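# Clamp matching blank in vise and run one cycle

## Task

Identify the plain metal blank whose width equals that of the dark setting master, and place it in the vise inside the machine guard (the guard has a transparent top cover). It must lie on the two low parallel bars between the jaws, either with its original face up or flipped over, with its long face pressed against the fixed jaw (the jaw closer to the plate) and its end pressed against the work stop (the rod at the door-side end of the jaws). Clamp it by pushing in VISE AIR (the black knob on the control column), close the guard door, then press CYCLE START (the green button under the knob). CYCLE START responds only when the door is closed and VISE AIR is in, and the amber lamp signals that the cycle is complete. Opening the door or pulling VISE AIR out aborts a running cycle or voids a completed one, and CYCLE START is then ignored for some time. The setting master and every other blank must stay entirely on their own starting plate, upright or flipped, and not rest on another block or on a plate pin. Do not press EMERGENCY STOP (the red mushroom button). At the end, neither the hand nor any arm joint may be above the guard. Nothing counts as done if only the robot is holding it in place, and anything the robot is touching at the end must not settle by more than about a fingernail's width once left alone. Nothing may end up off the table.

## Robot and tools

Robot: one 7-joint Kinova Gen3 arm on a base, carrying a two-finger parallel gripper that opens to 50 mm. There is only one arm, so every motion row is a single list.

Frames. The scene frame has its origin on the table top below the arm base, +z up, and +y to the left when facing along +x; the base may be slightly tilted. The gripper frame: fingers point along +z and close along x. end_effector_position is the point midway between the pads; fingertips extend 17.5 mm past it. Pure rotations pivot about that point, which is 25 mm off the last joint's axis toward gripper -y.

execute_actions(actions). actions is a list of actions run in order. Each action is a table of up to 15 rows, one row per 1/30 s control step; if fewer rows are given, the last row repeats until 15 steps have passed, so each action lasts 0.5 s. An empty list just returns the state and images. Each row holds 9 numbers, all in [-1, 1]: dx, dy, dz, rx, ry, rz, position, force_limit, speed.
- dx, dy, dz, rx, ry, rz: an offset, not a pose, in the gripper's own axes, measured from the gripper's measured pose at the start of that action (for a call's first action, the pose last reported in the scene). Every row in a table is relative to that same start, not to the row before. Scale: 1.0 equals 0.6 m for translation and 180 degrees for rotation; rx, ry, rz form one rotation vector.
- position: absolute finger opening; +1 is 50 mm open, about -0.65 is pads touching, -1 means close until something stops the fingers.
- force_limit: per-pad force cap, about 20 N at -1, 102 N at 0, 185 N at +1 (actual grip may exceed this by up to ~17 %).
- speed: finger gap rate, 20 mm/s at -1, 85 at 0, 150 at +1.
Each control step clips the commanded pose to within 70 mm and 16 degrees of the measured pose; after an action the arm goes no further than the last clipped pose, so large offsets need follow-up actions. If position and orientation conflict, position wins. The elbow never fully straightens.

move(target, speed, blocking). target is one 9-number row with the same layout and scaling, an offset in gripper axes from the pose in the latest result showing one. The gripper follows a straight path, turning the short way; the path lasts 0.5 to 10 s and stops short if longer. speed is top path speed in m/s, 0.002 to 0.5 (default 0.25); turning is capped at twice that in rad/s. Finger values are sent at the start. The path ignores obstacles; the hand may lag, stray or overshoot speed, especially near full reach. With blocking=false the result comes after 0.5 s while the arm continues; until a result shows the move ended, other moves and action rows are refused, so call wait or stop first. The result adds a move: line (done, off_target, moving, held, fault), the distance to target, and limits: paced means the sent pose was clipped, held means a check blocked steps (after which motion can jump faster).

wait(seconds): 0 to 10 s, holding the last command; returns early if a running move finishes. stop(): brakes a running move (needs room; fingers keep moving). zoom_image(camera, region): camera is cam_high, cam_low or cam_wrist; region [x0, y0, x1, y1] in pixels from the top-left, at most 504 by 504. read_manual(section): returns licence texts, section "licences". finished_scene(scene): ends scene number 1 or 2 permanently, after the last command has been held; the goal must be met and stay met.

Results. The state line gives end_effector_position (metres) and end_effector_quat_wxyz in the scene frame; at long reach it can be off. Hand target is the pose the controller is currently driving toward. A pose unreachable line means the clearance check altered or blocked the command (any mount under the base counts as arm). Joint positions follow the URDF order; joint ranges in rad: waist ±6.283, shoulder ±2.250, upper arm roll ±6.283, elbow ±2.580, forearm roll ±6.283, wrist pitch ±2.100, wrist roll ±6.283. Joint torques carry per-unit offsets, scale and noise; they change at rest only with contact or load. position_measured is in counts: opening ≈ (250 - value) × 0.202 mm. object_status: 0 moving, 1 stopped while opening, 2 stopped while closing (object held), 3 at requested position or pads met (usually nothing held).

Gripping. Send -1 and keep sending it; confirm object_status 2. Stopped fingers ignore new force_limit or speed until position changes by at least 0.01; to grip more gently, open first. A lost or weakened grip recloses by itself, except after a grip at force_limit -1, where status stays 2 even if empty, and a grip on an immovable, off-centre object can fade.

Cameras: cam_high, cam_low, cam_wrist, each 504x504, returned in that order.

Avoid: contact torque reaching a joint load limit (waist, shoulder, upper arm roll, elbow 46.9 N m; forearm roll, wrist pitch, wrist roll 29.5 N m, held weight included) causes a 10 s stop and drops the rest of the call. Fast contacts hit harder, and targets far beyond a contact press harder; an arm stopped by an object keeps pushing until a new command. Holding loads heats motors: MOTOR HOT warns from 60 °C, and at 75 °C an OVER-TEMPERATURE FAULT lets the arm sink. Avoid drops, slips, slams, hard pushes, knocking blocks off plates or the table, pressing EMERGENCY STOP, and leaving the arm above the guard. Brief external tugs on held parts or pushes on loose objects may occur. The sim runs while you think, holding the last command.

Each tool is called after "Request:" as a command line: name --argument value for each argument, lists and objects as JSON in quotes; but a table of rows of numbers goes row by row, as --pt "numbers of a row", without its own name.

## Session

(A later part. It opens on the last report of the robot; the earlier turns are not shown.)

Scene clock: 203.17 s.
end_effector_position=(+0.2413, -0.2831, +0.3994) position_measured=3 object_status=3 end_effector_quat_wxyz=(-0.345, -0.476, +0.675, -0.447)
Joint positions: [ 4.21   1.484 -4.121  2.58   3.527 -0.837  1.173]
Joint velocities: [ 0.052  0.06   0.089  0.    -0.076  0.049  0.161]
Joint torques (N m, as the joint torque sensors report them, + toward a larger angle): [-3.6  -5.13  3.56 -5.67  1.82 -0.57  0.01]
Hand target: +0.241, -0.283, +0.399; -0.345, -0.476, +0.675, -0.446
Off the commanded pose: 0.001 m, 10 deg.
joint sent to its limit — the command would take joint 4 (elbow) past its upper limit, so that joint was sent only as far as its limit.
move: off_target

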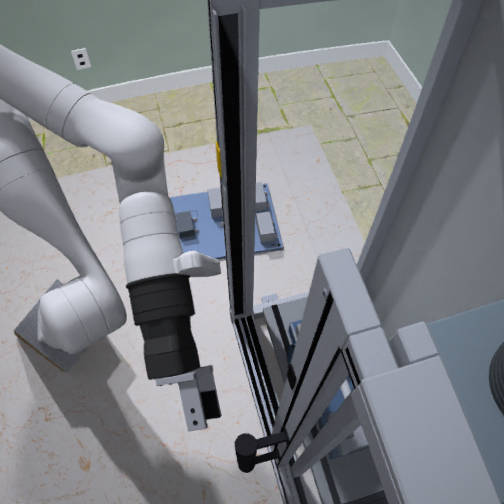

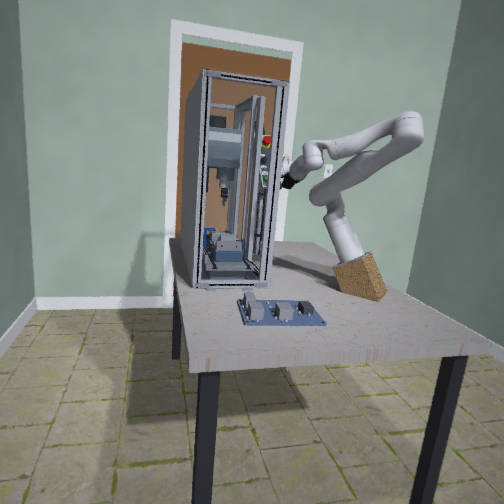

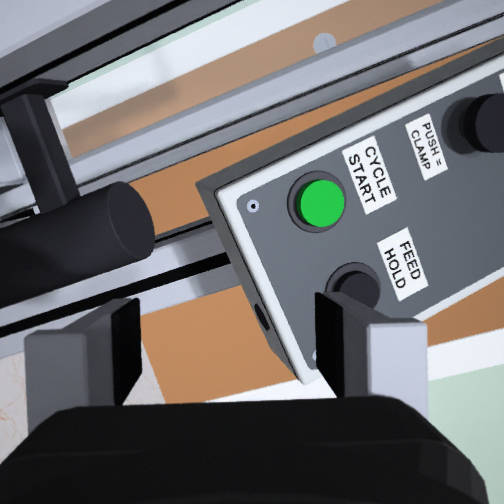

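Request:
move --target '[0.05,0,-0.15,0,0,0,1,0,0]' --speed 0.15

Request:
move --target '[0,0,-0.08,0,-0.38,0,1,0,0]' --speed 0.2

Scene clock: 206.80 s.
end_effector_position=(+0.2357, -0.2095, +0.4589) position_measured=3 object_status=3 end_effector_quat_wxyz=(-0.345, -0.475, +0.674, -0.447)
Joint positions: [ 4.046  1.582 -4.111  2.323  3.453 -1.262  1.34 ]
Joint velocities: [-0.004  0.003  0.    -0.001 -0.    -0.001 -0.   ]
Joint torques (N m, as the joint torque sensors report them, + toward a larger angle): [-2.92 -7.36  4.35 -6.88  2.69  0.2  -0.3 ]
Hand target: +0.236, -0.209, +0.459; -0.345, -0.475, +0.674, -0.447
Off the commanded pose: 0.000 m, 0 deg.
move: done

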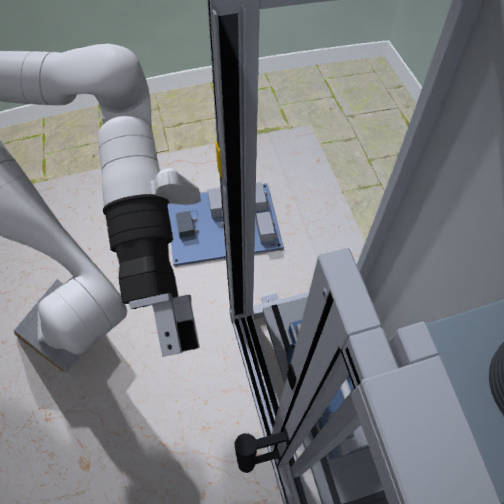

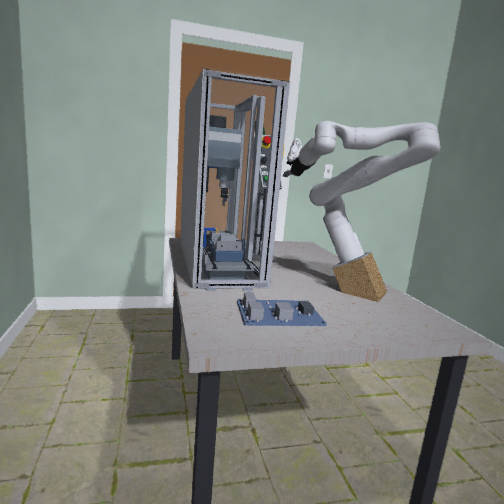

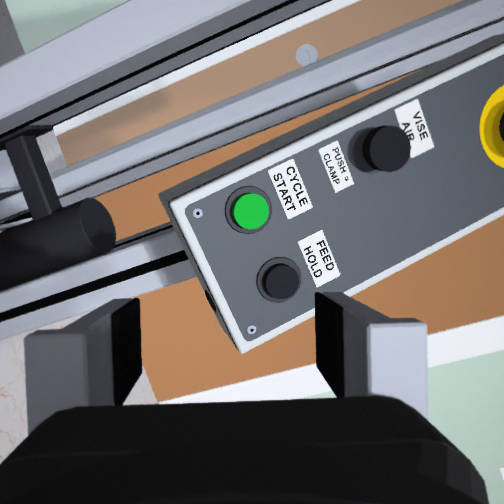

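Scene clock: 210.13 s.
end_effector_position=(+0.2377, -0.1646, +0.4763) position_measured=3 object_status=3 end_effector_quat_wxyz=(+0.094, -0.644, +0.752, -0.105)
Joint positions: [ 3.312  1.155 -3.404  1.967  3.221 -1.599  1.599]
Joint velocities: [-0.004 -0.002  0.002 -0.    -0.002  0.     0.006]
Joint torques (N m, as the joint torque sensors report them, + toward a larger angle): [  1.93  -2.3   -0.79 -10.43  -0.15   0.81  -0.33]
Hand target: +0.238, -0.165, +0.476; +0.095, -0.645, +0.751, -0.105
Off the commanded pose: 0.000 m, 0 deg.
move: done

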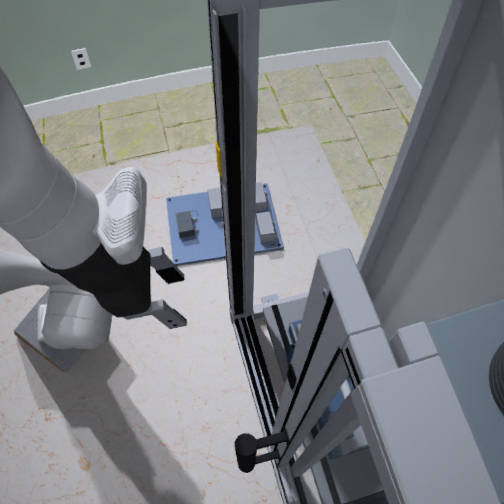

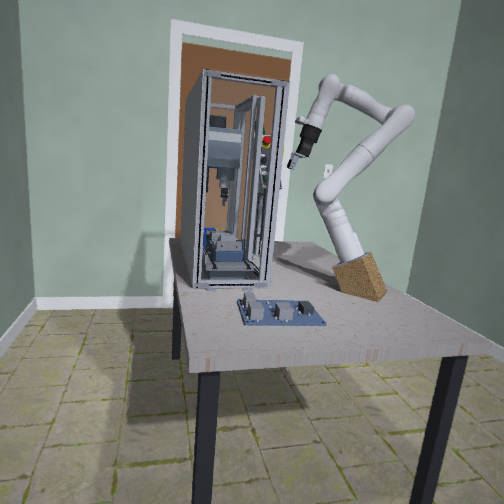

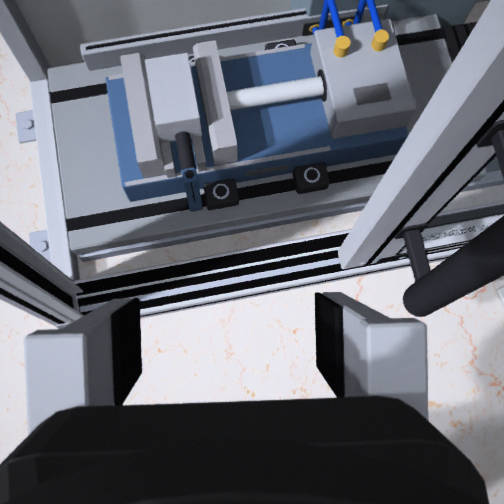

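Request:
move --target '[0.212,-0.078,0.1,0,0,-0.05,1,0,0]' --speed 0.12

Scene clock: 212.50 s.
end_effector_position=(+0.2789, -0.2994, +0.4309) position_measured=3 object_status=3 end_effector_quat_wxyz=(-0.086, +0.701, -0.699, +0.113)
Joint positions: [ 3.048  0.972 -3.053  1.963  3.53  -1.42   1.825]
Joint velocities: [-0.004 -0.004  0.001 -0.    -0.002  0.002  0.005]
Joint torques (N m, as the joint torque sensors report them, + toward a larger angle): [ 2.77 -0.13 -3.59 -9.76 -0.34  0.58 -0.11]
Hand target: +0.279, -0.299, +0.431; -0.086, +0.701, -0.699, +0.112
Off the commanded pose: 0.001 m, 0 deg.
move: done

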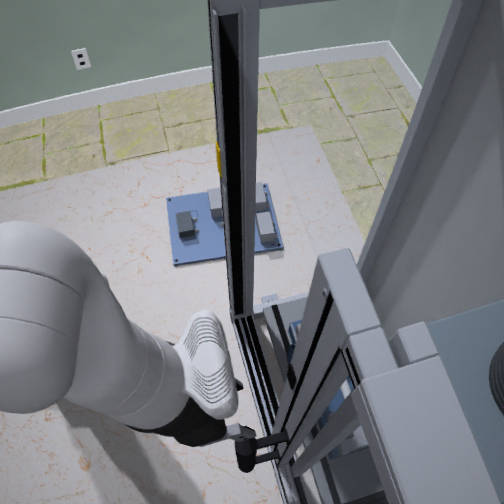

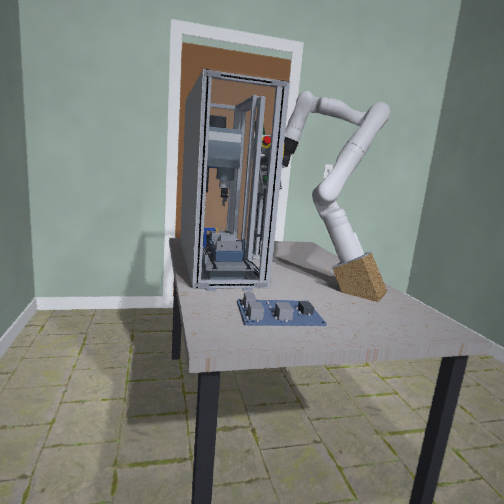

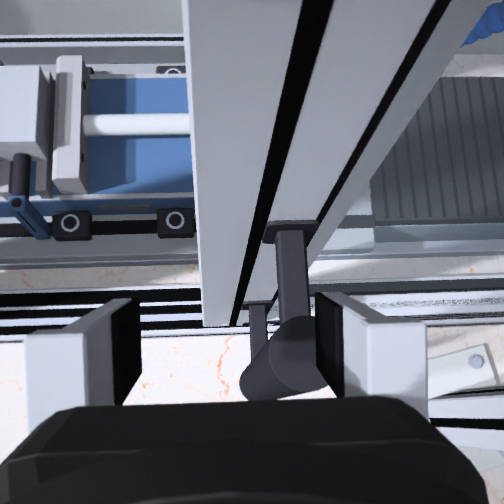

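Request:
move --target '[0.038,0.015,0.09,0,0,0,1,0,0]' --speed 0.06

Scene clock: 214.30 s.
end_effector_position=(+0.2850, -0.3241, +0.3775) position_measured=3 object_status=3 end_effector_quat_wxyz=(-0.086, +0.701, -0.699, +0.113)
Joint positions: [ 2.981  0.952 -2.91   2.07   3.62  -1.267  1.834]
Joint velocities: [-0.001 -0.001  0.     0.    -0.001  0.003  0.001]
Joint torques (N m, as the joint torque sensors report them, + toward a larger angle): [ 3.67 -0.27 -4.1  -9.11 -0.34  0.63 -0.23]
Hand target: +0.285, -0.324, +0.377; -0.086, +0.701, -0.699, +0.113
Off the commanded pose: 0.000 m, 0 deg.
move: done

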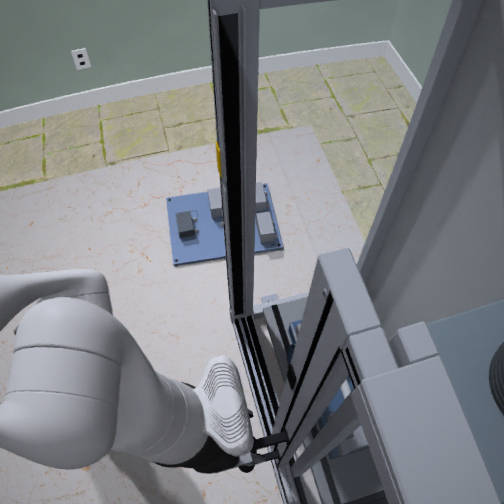

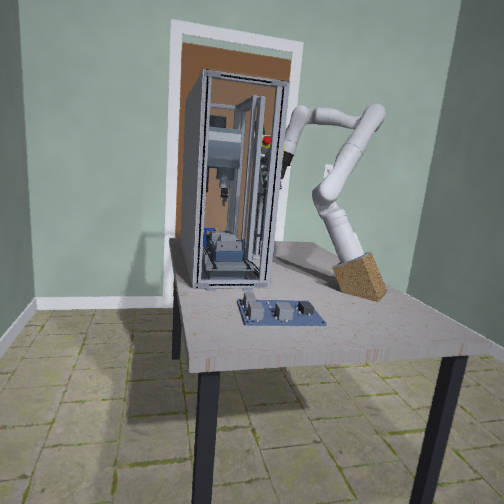

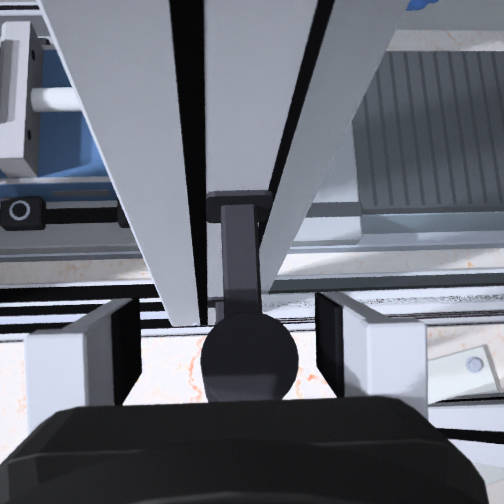

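Request:
move --target '[0.01,0,0.05,0,0,0,1,0,0]' --speed 0.05

Request:
move --target '[-0.34,0,0,0,0,0,1,0,0]' --speed 0.07

Scene clock: 215.63 s.
end_effector_position=(+0.2932, -0.3312, +0.3489) position_measured=3 object_status=3 end_effector_quat_wxyz=(-0.086, +0.701, -0.699, +0.113)
Joint positions: [ 2.949  0.924 -2.84   2.126  3.665 -1.171  1.82 ]
Joint velocities: [-0.002 -0.002  0.     0.001 -0.001  0.001  0.001]
Joint torques (N m, as the joint torque sensors report them, + toward a larger angle): [ 3.99  0.55 -4.49 -9.48 -0.17  1.19 -0.51]
Hand target: +0.293, -0.331, +0.349; -0.086, +0.701, -0.699, +0.113
Off the commanded pose: 0.000 m, 0 deg.
move: done

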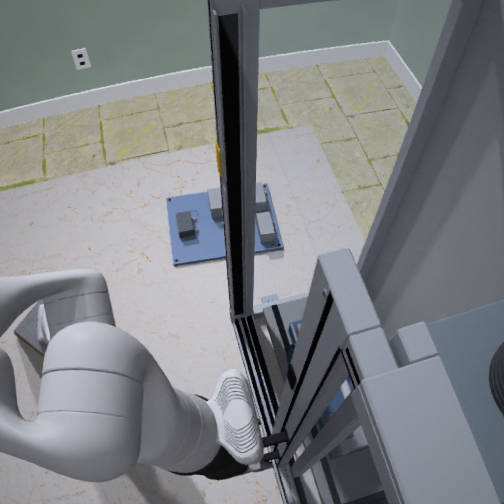

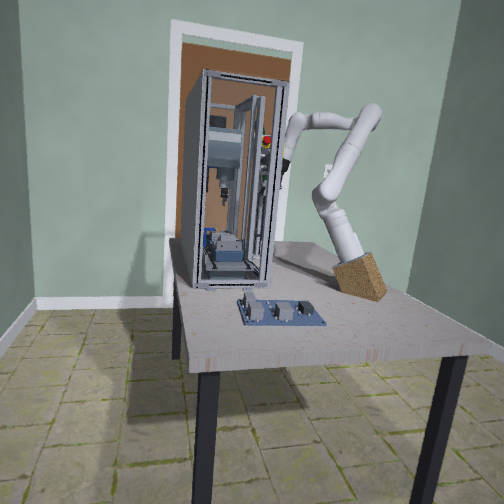

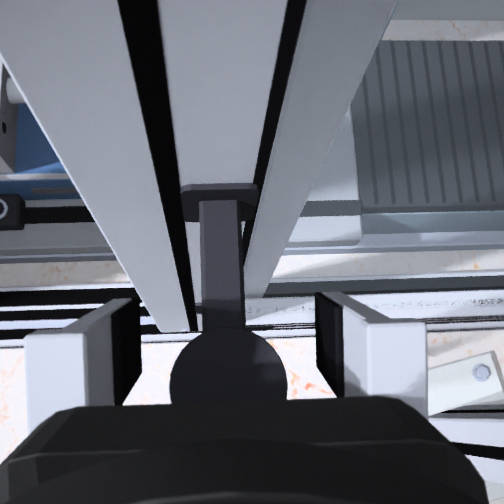

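Scene clock: 218.90 s.
end_effector_position=(+0.2949, -0.1283, +0.3425) position_measured=3 object_status=3 end_effector_quat_wxyz=(-0.086, +0.701, -0.699, +0.114)
Joint positions: [ 3.221  0.983 -3.595  2.386  3.283 -1.074  1.417]
Joint velocities: [-0.002 -0.001 -0.002 -0.     0.002  0.    -0.006]
Joint torques (N m, as the joint torque sensors report them, + toward a larger angle): [ 0.38 -1.07 -1.06 -9.07 -1.05  0.97 -0.26]
Hand target: +0.294, -0.127, +0.341; -0.086, +0.701, -0.699, +0.112
Off the commanded pose: 0.002 m, 0 deg.
move: done

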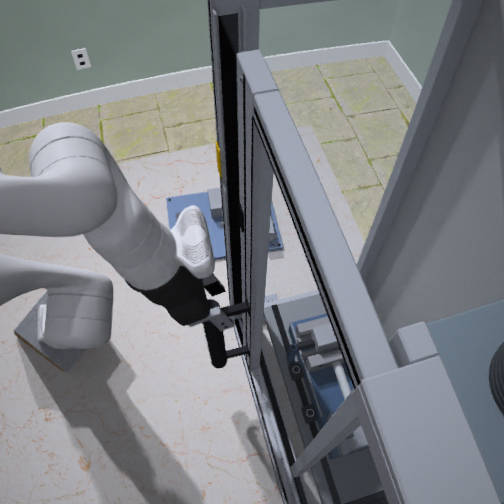

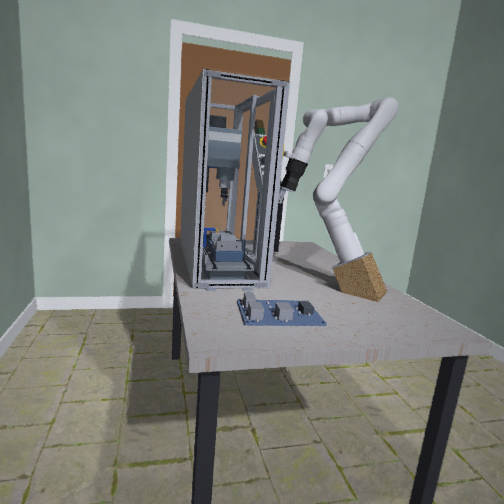

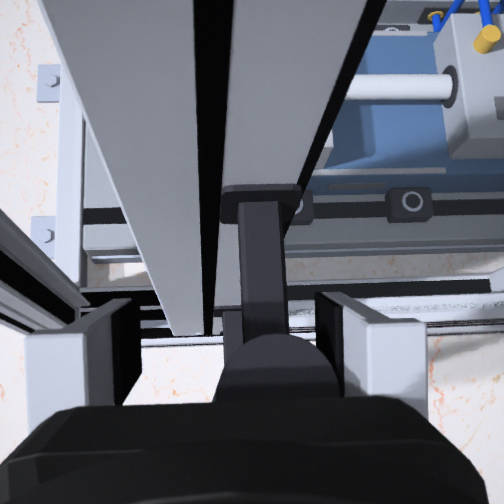

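Request:
move --target '[-0.09,0,0,0,0,0,1,0,0]' --speed 0.03

Scene clock: 221.20 s.
end_effector_position=(+0.2955, -0.0755, +0.3409) position_measured=3 object_status=3 end_effector_quat_wxyz=(-0.086, +0.700, -0.699, +0.116)
Joint positions: [ 3.302  0.995 -3.83   2.386  3.152 -1.053  1.317]
Joint velocities: [-0.001 -0.002 -0.002 -0.     0.002  0.    -0.007]
Joint torques (N m, as the joint torque sensors report them, + toward a larger angle): [-0.89 -1.35  0.81 -9.62 -1.41  1.51  0.11]
Hand target: +0.295, -0.074, +0.340; -0.086, +0.701, -0.699, +0.114
Off the commanded pose: 0.001 m, 0 deg.
move: done

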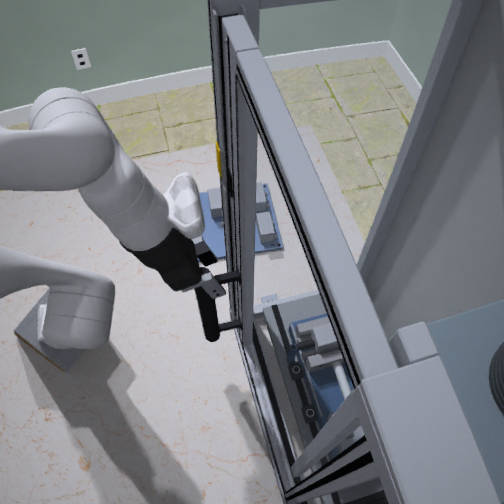

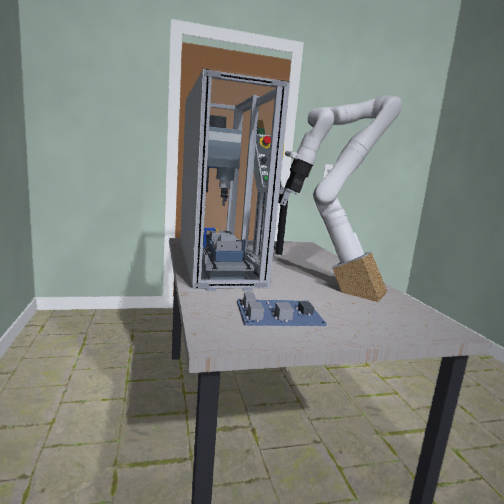

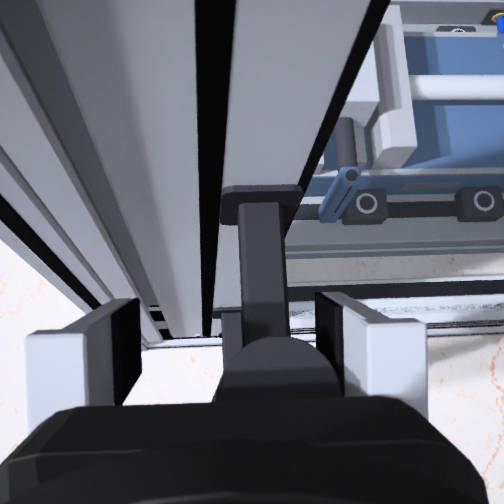

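Door overlaps behind column perhaps; push a little more until it stops.

Request:
move --target '[-0.035,0,0,0,0,0,1,0,0]' --speed 0.015

Scene clock: 223.03 s.
end_effector_position=(+0.2957, -0.0589, +0.3404) position_measured=3 object_status=3 end_effector_quat_wxyz=(-0.082, +0.699, -0.700, +0.120)
Joint positions: [ 3.334  1.001 -3.918  2.379  3.115 -1.049  1.274]
Joint velocities: [-0.007 -0.007 -0.006 -0.     0.008  0.001 -0.019]
Joint torques (N m, as the joint torque sensors report them, + toward a larger angle): [ -2.7   -2.84  -1.85 -10.07  -5.07   2.32   0.04]
Hand target: +0.296, -0.055, +0.340; -0.086, +0.700, -0.699, +0.116
Off the commanded pose: 0.004 m, 1 deg.
move: off_target

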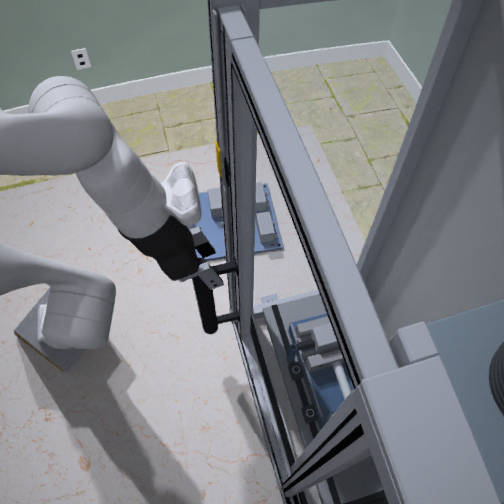

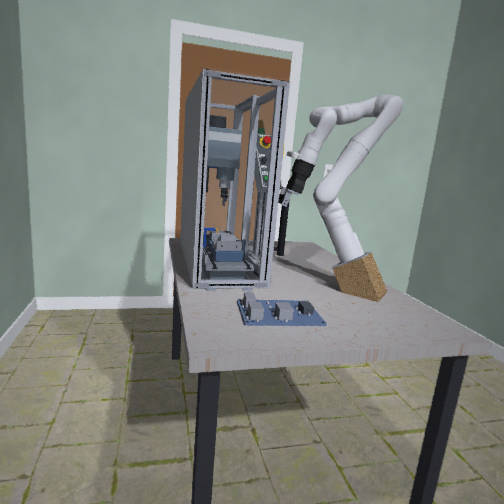

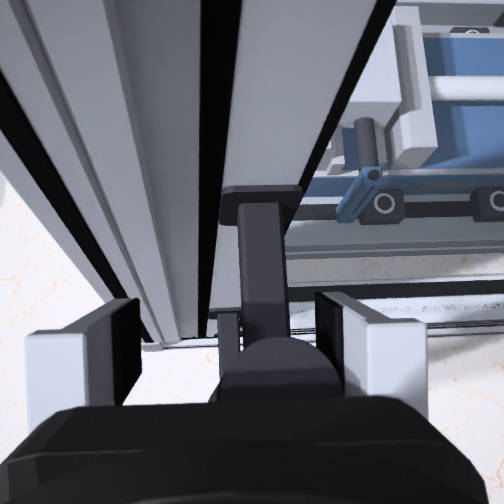

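Request:
move --target '[0.02,0,0,0,0,0,1,0,0]' --speed 0.03

Request:
move --target '[0,0.03,-0.14,0,0,0,1,0,0]' --speed 0.1

Request:
move --target '[0.25,0.05,0,0,0,0,-1,0,0.5]' --speed 0.15

Request:
move --target '[0,0,0,0,0.5,0,-1,0,0.5]' --speed 0.25

Scene clock: 224.50 s.
end_effector_position=(+0.2956, -0.0709, +0.3410) position_measured=3 object_status=3 end_effector_quat_wxyz=(-0.082, +0.699, -0.700, +0.120)
Joint positions: [ 3.313  0.997 -3.867  2.383  3.146 -1.053  1.292]
Joint velocities: [-0.002  0.001  0.001 -0.    -0.001 -0.     0.002]
Joint torques (N m, as the joint torque sensors report them, + toward a larger angle): [  0.04  -0.69   0.92 -10.2    0.26   0.66  -0.19]
Hand target: +0.296, -0.071, +0.341; -0.082, +0.700, -0.700, +0.120
Off the commanded pose: 0.000 m, 0 deg.
move: done

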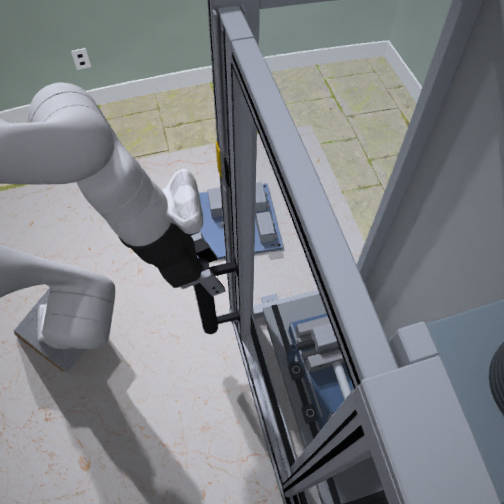

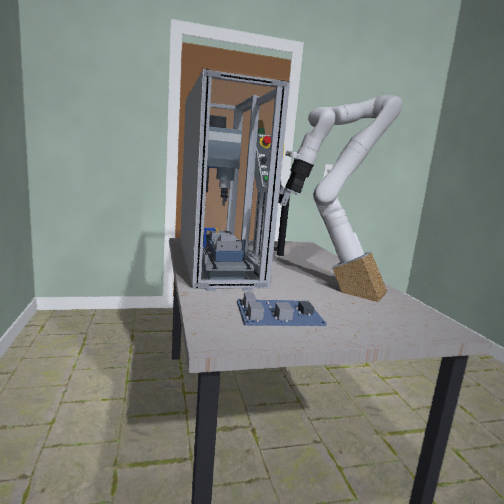

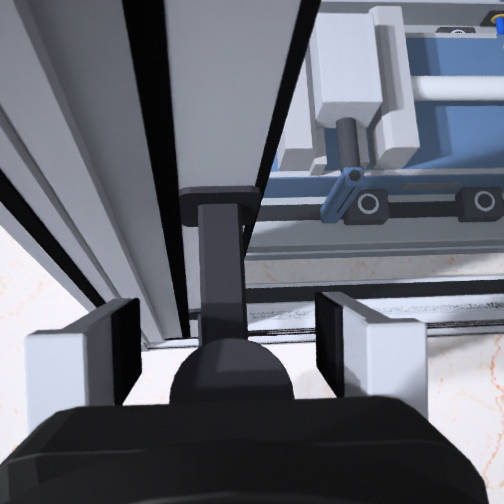

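Scene clock: 225.70 s.
end_effector_position=(+0.2548, -0.0666, +0.4163) position_measured=3 object_status=3 end_effector_quat_wxyz=(-0.081, +0.699, -0.700, +0.120)
Joint positions: [ 3.219  1.105 -3.832  2.168  3.134 -1.404  1.287]
Joint velocities: [-0.002  0.003  0.    -0.001 -0.    -0.001  0.001]
Joint torques (N m, as the joint torque sensors report them, + toward a larger angle): [  0.47  -2.66   0.97 -10.5    0.13   0.59  -0.13]
Hand target: +0.255, -0.067, +0.416; -0.082, +0.699, -0.700, +0.120
Off the commanded pose: 0.000 m, 0 deg.
move: done

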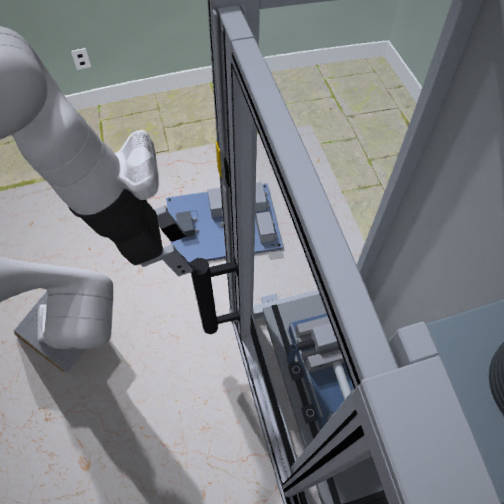

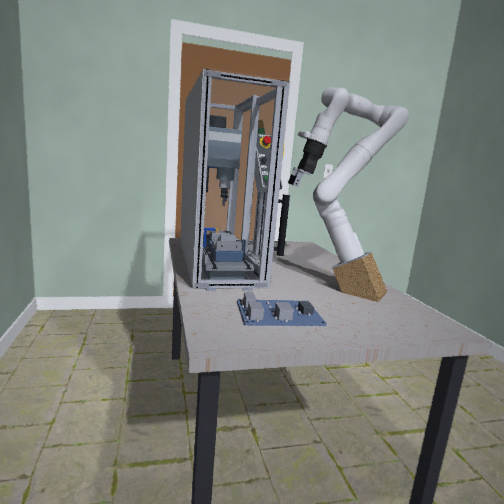

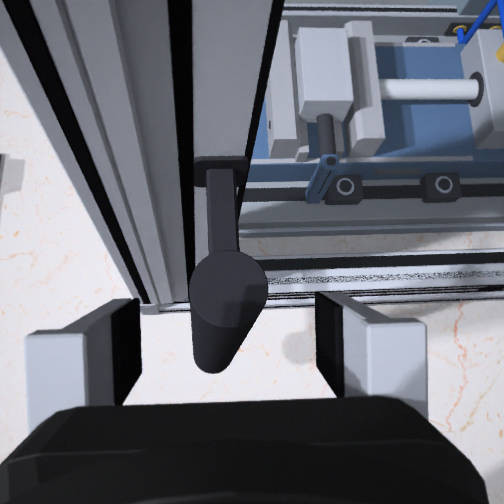

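Scene clock: 227.10 s.
end_effector_position=(+0.2243, -0.2165, +0.4160) position_measured=253 object_status=3 end_effector_quat_wxyz=(-0.081, +0.699, -0.700, +0.121)
Joint positions: [ 2.927  1.148 -3.371  2.141  3.486 -1.558  1.471]
Joint velocities: [-0.005  0.002  0.002 -0.001 -0.002  0.002  0.006]
Joint torques (N m, as the joint torque sensors report them, + toward a larger angle): [ 3.1  -3.82 -1.86 -9.76 -0.04  0.9  -0.33]
Hand target: +0.224, -0.216, +0.416; -0.081, +0.699, -0.700, +0.121
Off the commanded pose: 0.000 m, 0 deg.
move: done

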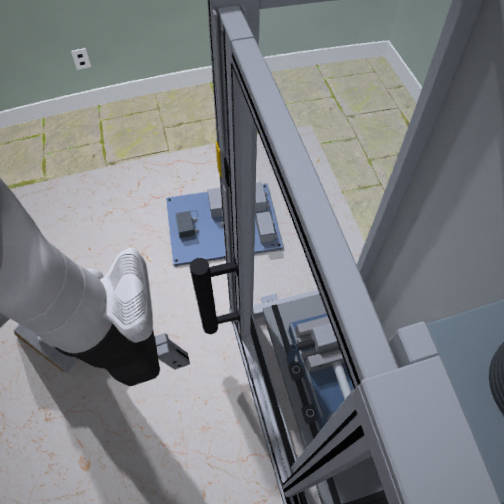

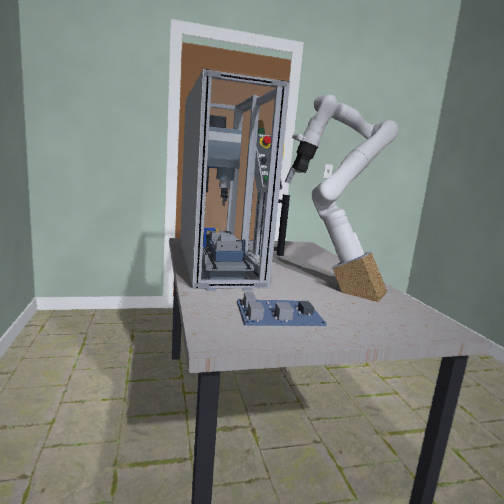

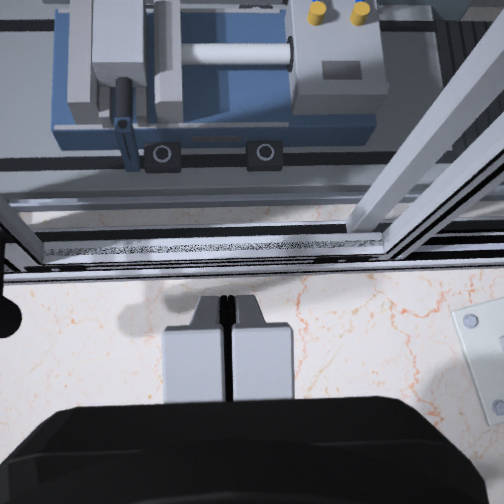

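Scene clock: 230.67 s.
end_effector_position=(+0.2241, -0.2169, +0.4154) position_measured=253 object_status=3 end_effector_quat_wxyz=(-0.439, -0.411, +0.553, -0.577)
Joint positions: [ 4.163  1.845 -4.696  2.558  3.363 -1.081  0.936]
Joint velocities: [ 0.01   0.007 -0.004  0.     0.002 -0.002 -0.006]
Joint torques (N m, as the joint torque sensors report them, + toward a larger angle): [-3.63 -9.1   3.85  0.61  2.35 -1.4  -0.14]
Hand target: +0.224, -0.217, +0.416; -0.440, -0.411, +0.552, -0.577
Off the commanded pose: 0.001 m, 0 deg.
move: done

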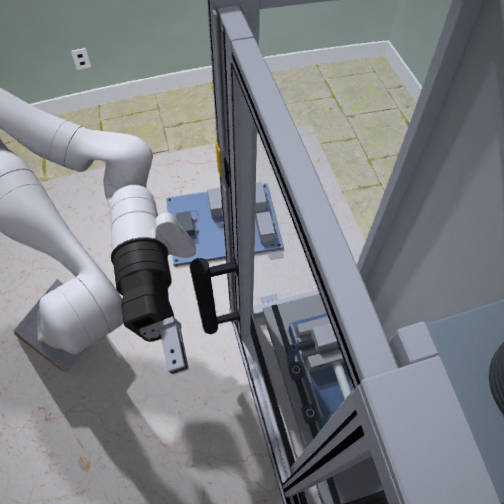

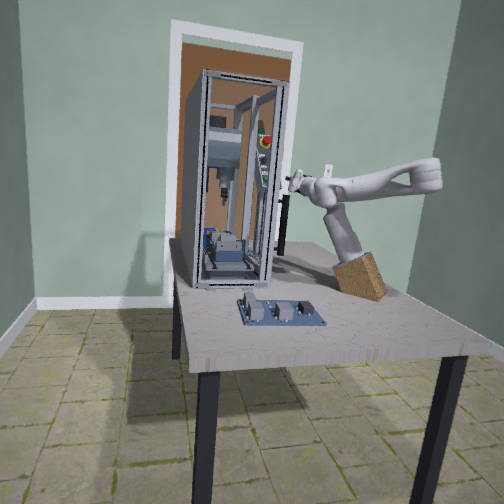

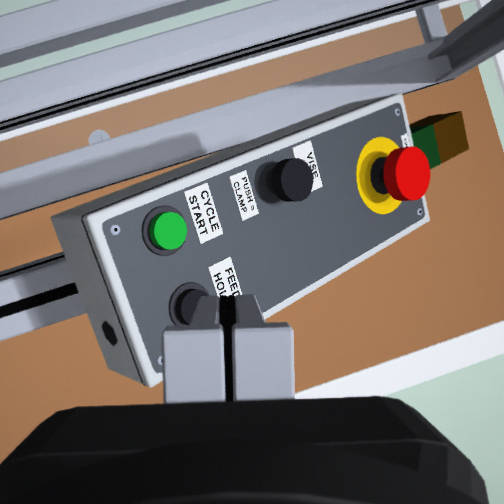

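Request:
move --target '[0.075,-0.087,0.14,0,-0.07,0,-1,0,0.5]' --speed 0.1

Scene clock: 233.07 s.
end_effector_position=(+0.2607, -0.2980, +0.4773) position_measured=253 object_status=3 end_effector_quat_wxyz=(-0.375, -0.472, +0.597, -0.529)
Joint positions: [ 4.131  1.455 -4.114  2.578  3.882 -0.864  0.986]
Joint velocities: [-0.001 -0.008  0.004  0.    -0.001  0.005  0.004]
Joint torques (N m, as the joint torque sensors report them, + toward a larger angle): [-3.22 -4.47  3.74 -6.61  2.34 -1.24 -0.39]
Hand target: +0.261, -0.298, +0.477; -0.375, -0.473, +0.597, -0.528
Off the commanded pose: 0.000 m, 0 deg.
move: done

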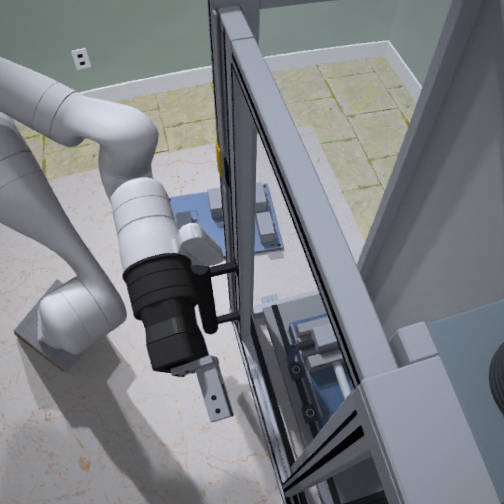

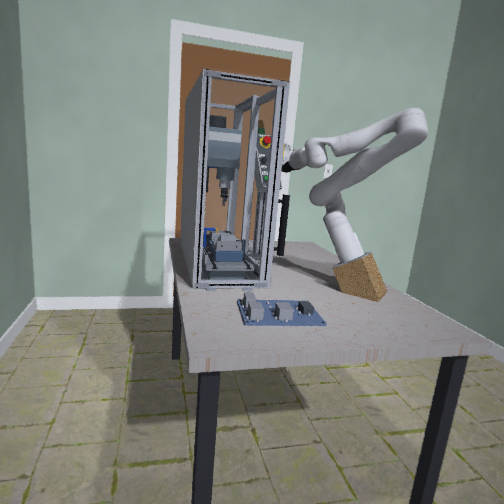

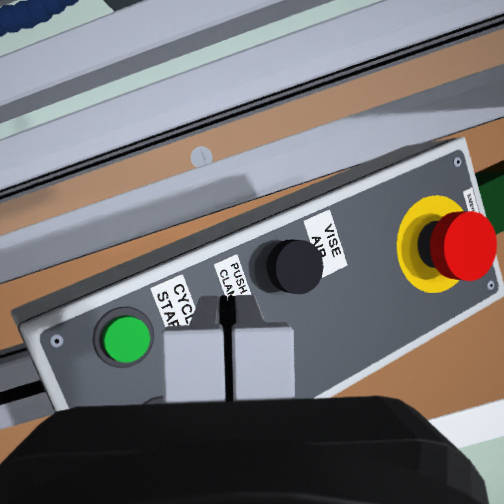

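Request:
move --target '[0.051,-0.038,0.09,0,0,0,-1,0,0.5]' --speed 0.06

Scene clock: 235.17 s.
end_effector_position=(+0.2769, -0.3560, +0.5040) position_measured=253 object_status=3 end_effector_quat_wxyz=(-0.375, -0.472, +0.597, -0.529)
Joint positions: [ 4.214  1.29  -3.879  2.569  4.212 -0.706  0.872]
Joint velocities: [ 0.004 -0.006  0.001  0.001  0.001  0.003 -0.   ]
Joint torques (N m, as the joint torque sensors report them, + toward a larger angle): [-2.62 -2.42  2.93 -8.2   1.8  -1.7  -0.16]
Hand target: +0.277, -0.356, +0.504; -0.375, -0.473, +0.597, -0.528
Off the commanded pose: 0.000 m, 0 deg.
move: done

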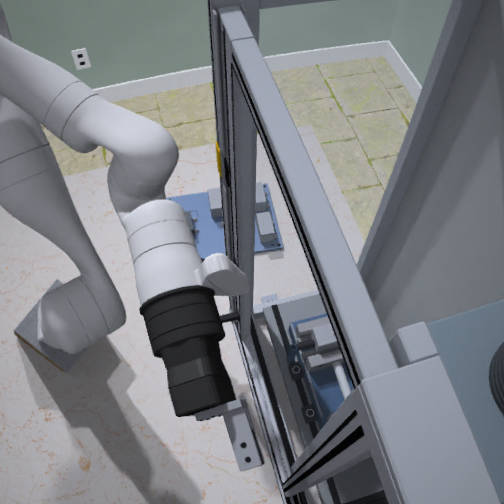

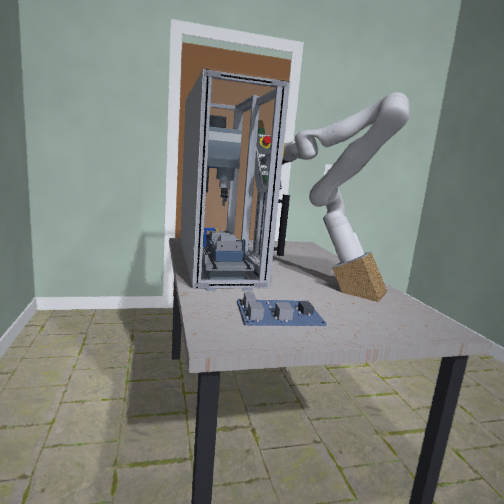

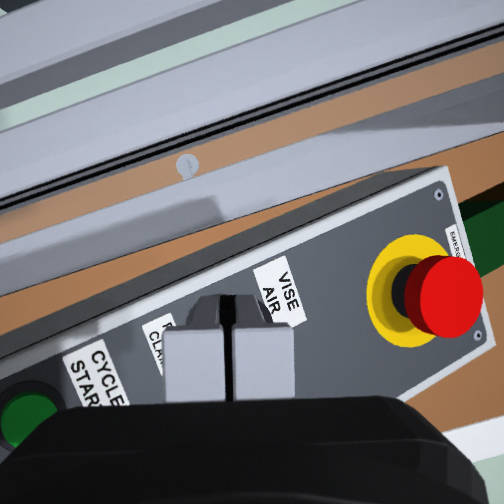

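Request:
move --target '[0.008,-0.004,0.05,0,0,0,-1,0,0.5]' --speed 0.02

Scene clock: 237.40 s.
end_effector_position=(+0.2799, -0.3861, +0.5050) position_measured=253 object_status=3 end_effector_quat_wxyz=(-0.375, -0.473, +0.599, -0.527)
Joint positions: [ 4.294  1.22  -3.773  2.58   4.404 -0.586  0.758]
Joint velocities: [ 0.038  0.018  0.025 -0.    -0.01   0.053  0.025]
Joint torques (N m, as the joint torque sensors report them, + toward a larger angle): [-2.67 -1.25  2.68 -8.38  1.34 -2.16 -0.46]
Hand target: +0.280, -0.386, +0.505; -0.375, -0.473, +0.599, -0.527
Off the commanded pose: 0.001 m, 0 deg.
joint sent to its limit — the command would take joint 4 (elbow) past its upper limit, so that joint was sent only as far as its limit.
move: done

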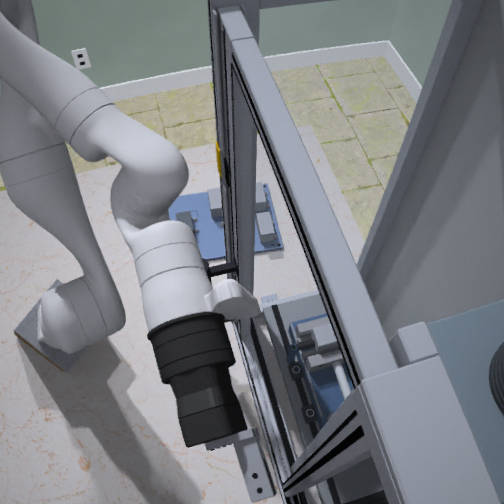

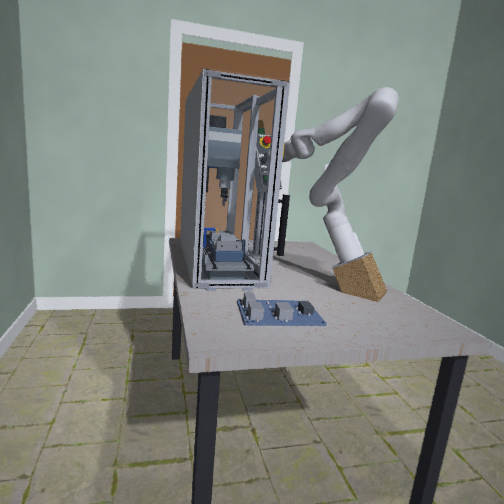

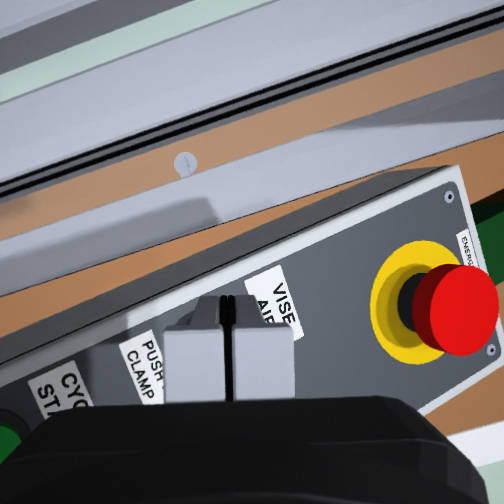

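Request:
move --target '[-0.03,-0.02,0,0,0,0,-1,0,0.5]' --speed 0.03

Scene clock: 239.00 s.
end_effector_position=(+0.2944, -0.3834, +0.4921) position_measured=253 object_status=3 end_effector_quat_wxyz=(-0.376, -0.470, +0.600, -0.527)
Joint positions: [ 4.372  1.218 -3.854  2.58   4.388 -0.557  0.683]
Joint velocities: [ 0.002 -0.001 -0.006  0.     0.003 -0.008 -0.007]
Joint torques (N m, as the joint torque sensors report them, + toward a larger angle): [-3.18 -2.86  1.84 -8.22  1.46 -0.53 -0.16]
Hand target: +0.296, -0.383, +0.491; -0.375, -0.472, +0.599, -0.527
Off the commanded pose: 0.002 m, 0 deg.
move: done

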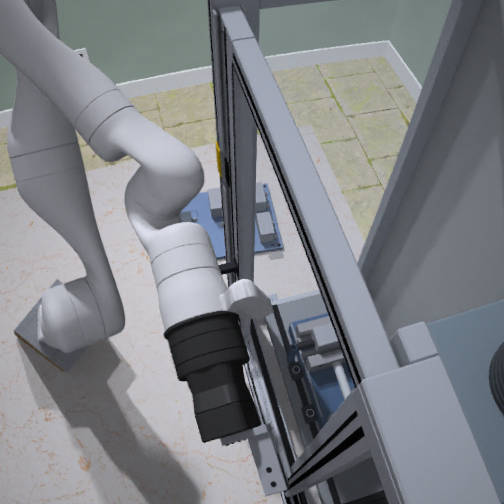

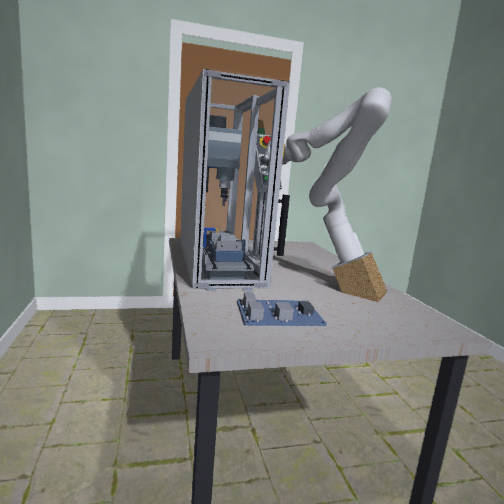

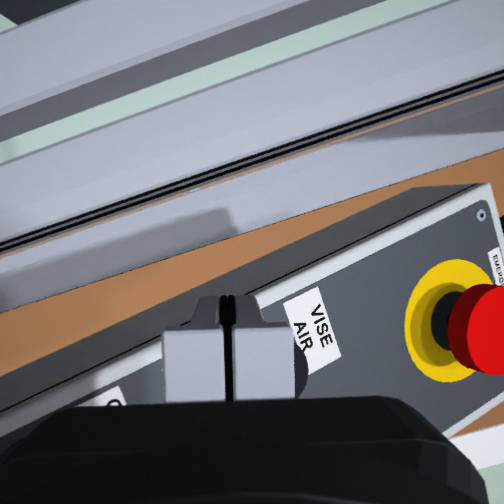

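Request:
move --target '[0.035,0.045,0.1,0,0,0,-1,0,0.5]' --speed 0.04

Scene clock: 241.43 s.
end_effector_position=(+0.2666, -0.4453, +0.4965) position_measured=253 object_status=3 end_effector_quat_wxyz=(-0.375, -0.472, +0.616, -0.507)
Joint positions: [ 4.444  1.061 -3.564  2.58   4.864 -0.39   0.447]
Joint velocities: [ 0.055  0.017  0.026 -0.     0.052  0.073 -0.039]
Joint torques (N m, as the joint torque sensors report them, + toward a larger angle): [-1.48 -1.42  3.95 -9.3   0.61 -2.54 -0.34]
Hand target: +0.266, -0.446, +0.495; -0.375, -0.472, +0.617, -0.506
Off the commanded pose: 0.002 m, 3 deg.
joint sent to its limit — the command would take joint 4 (elbow) past its upper limit, so that joint was sent only as far as its limit.
move: off_target

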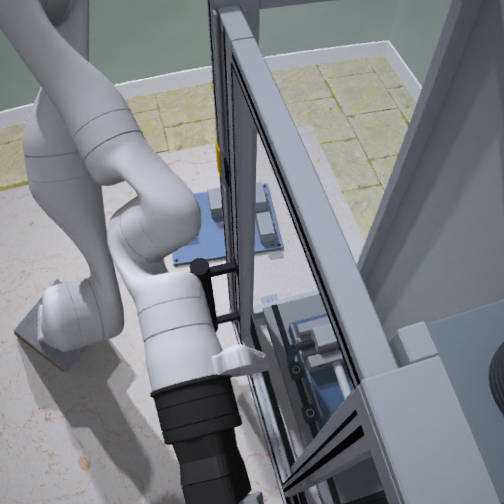

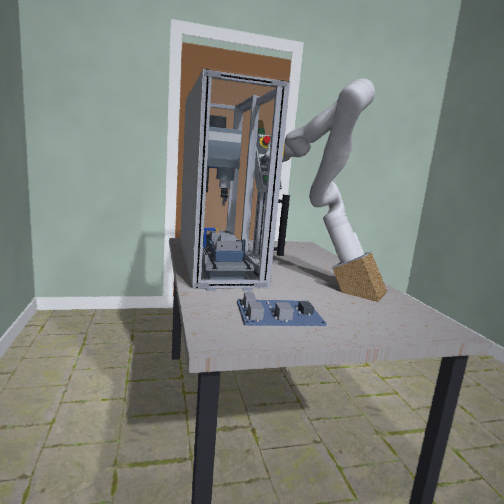

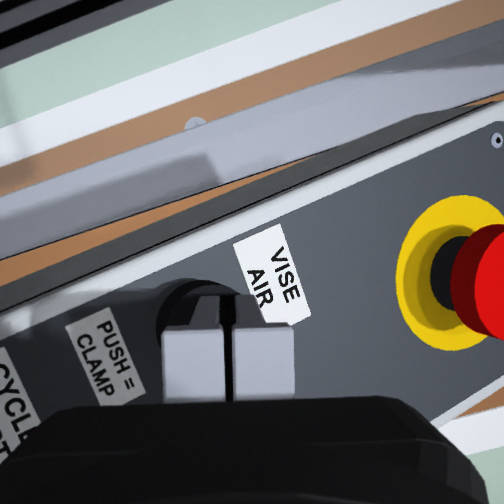

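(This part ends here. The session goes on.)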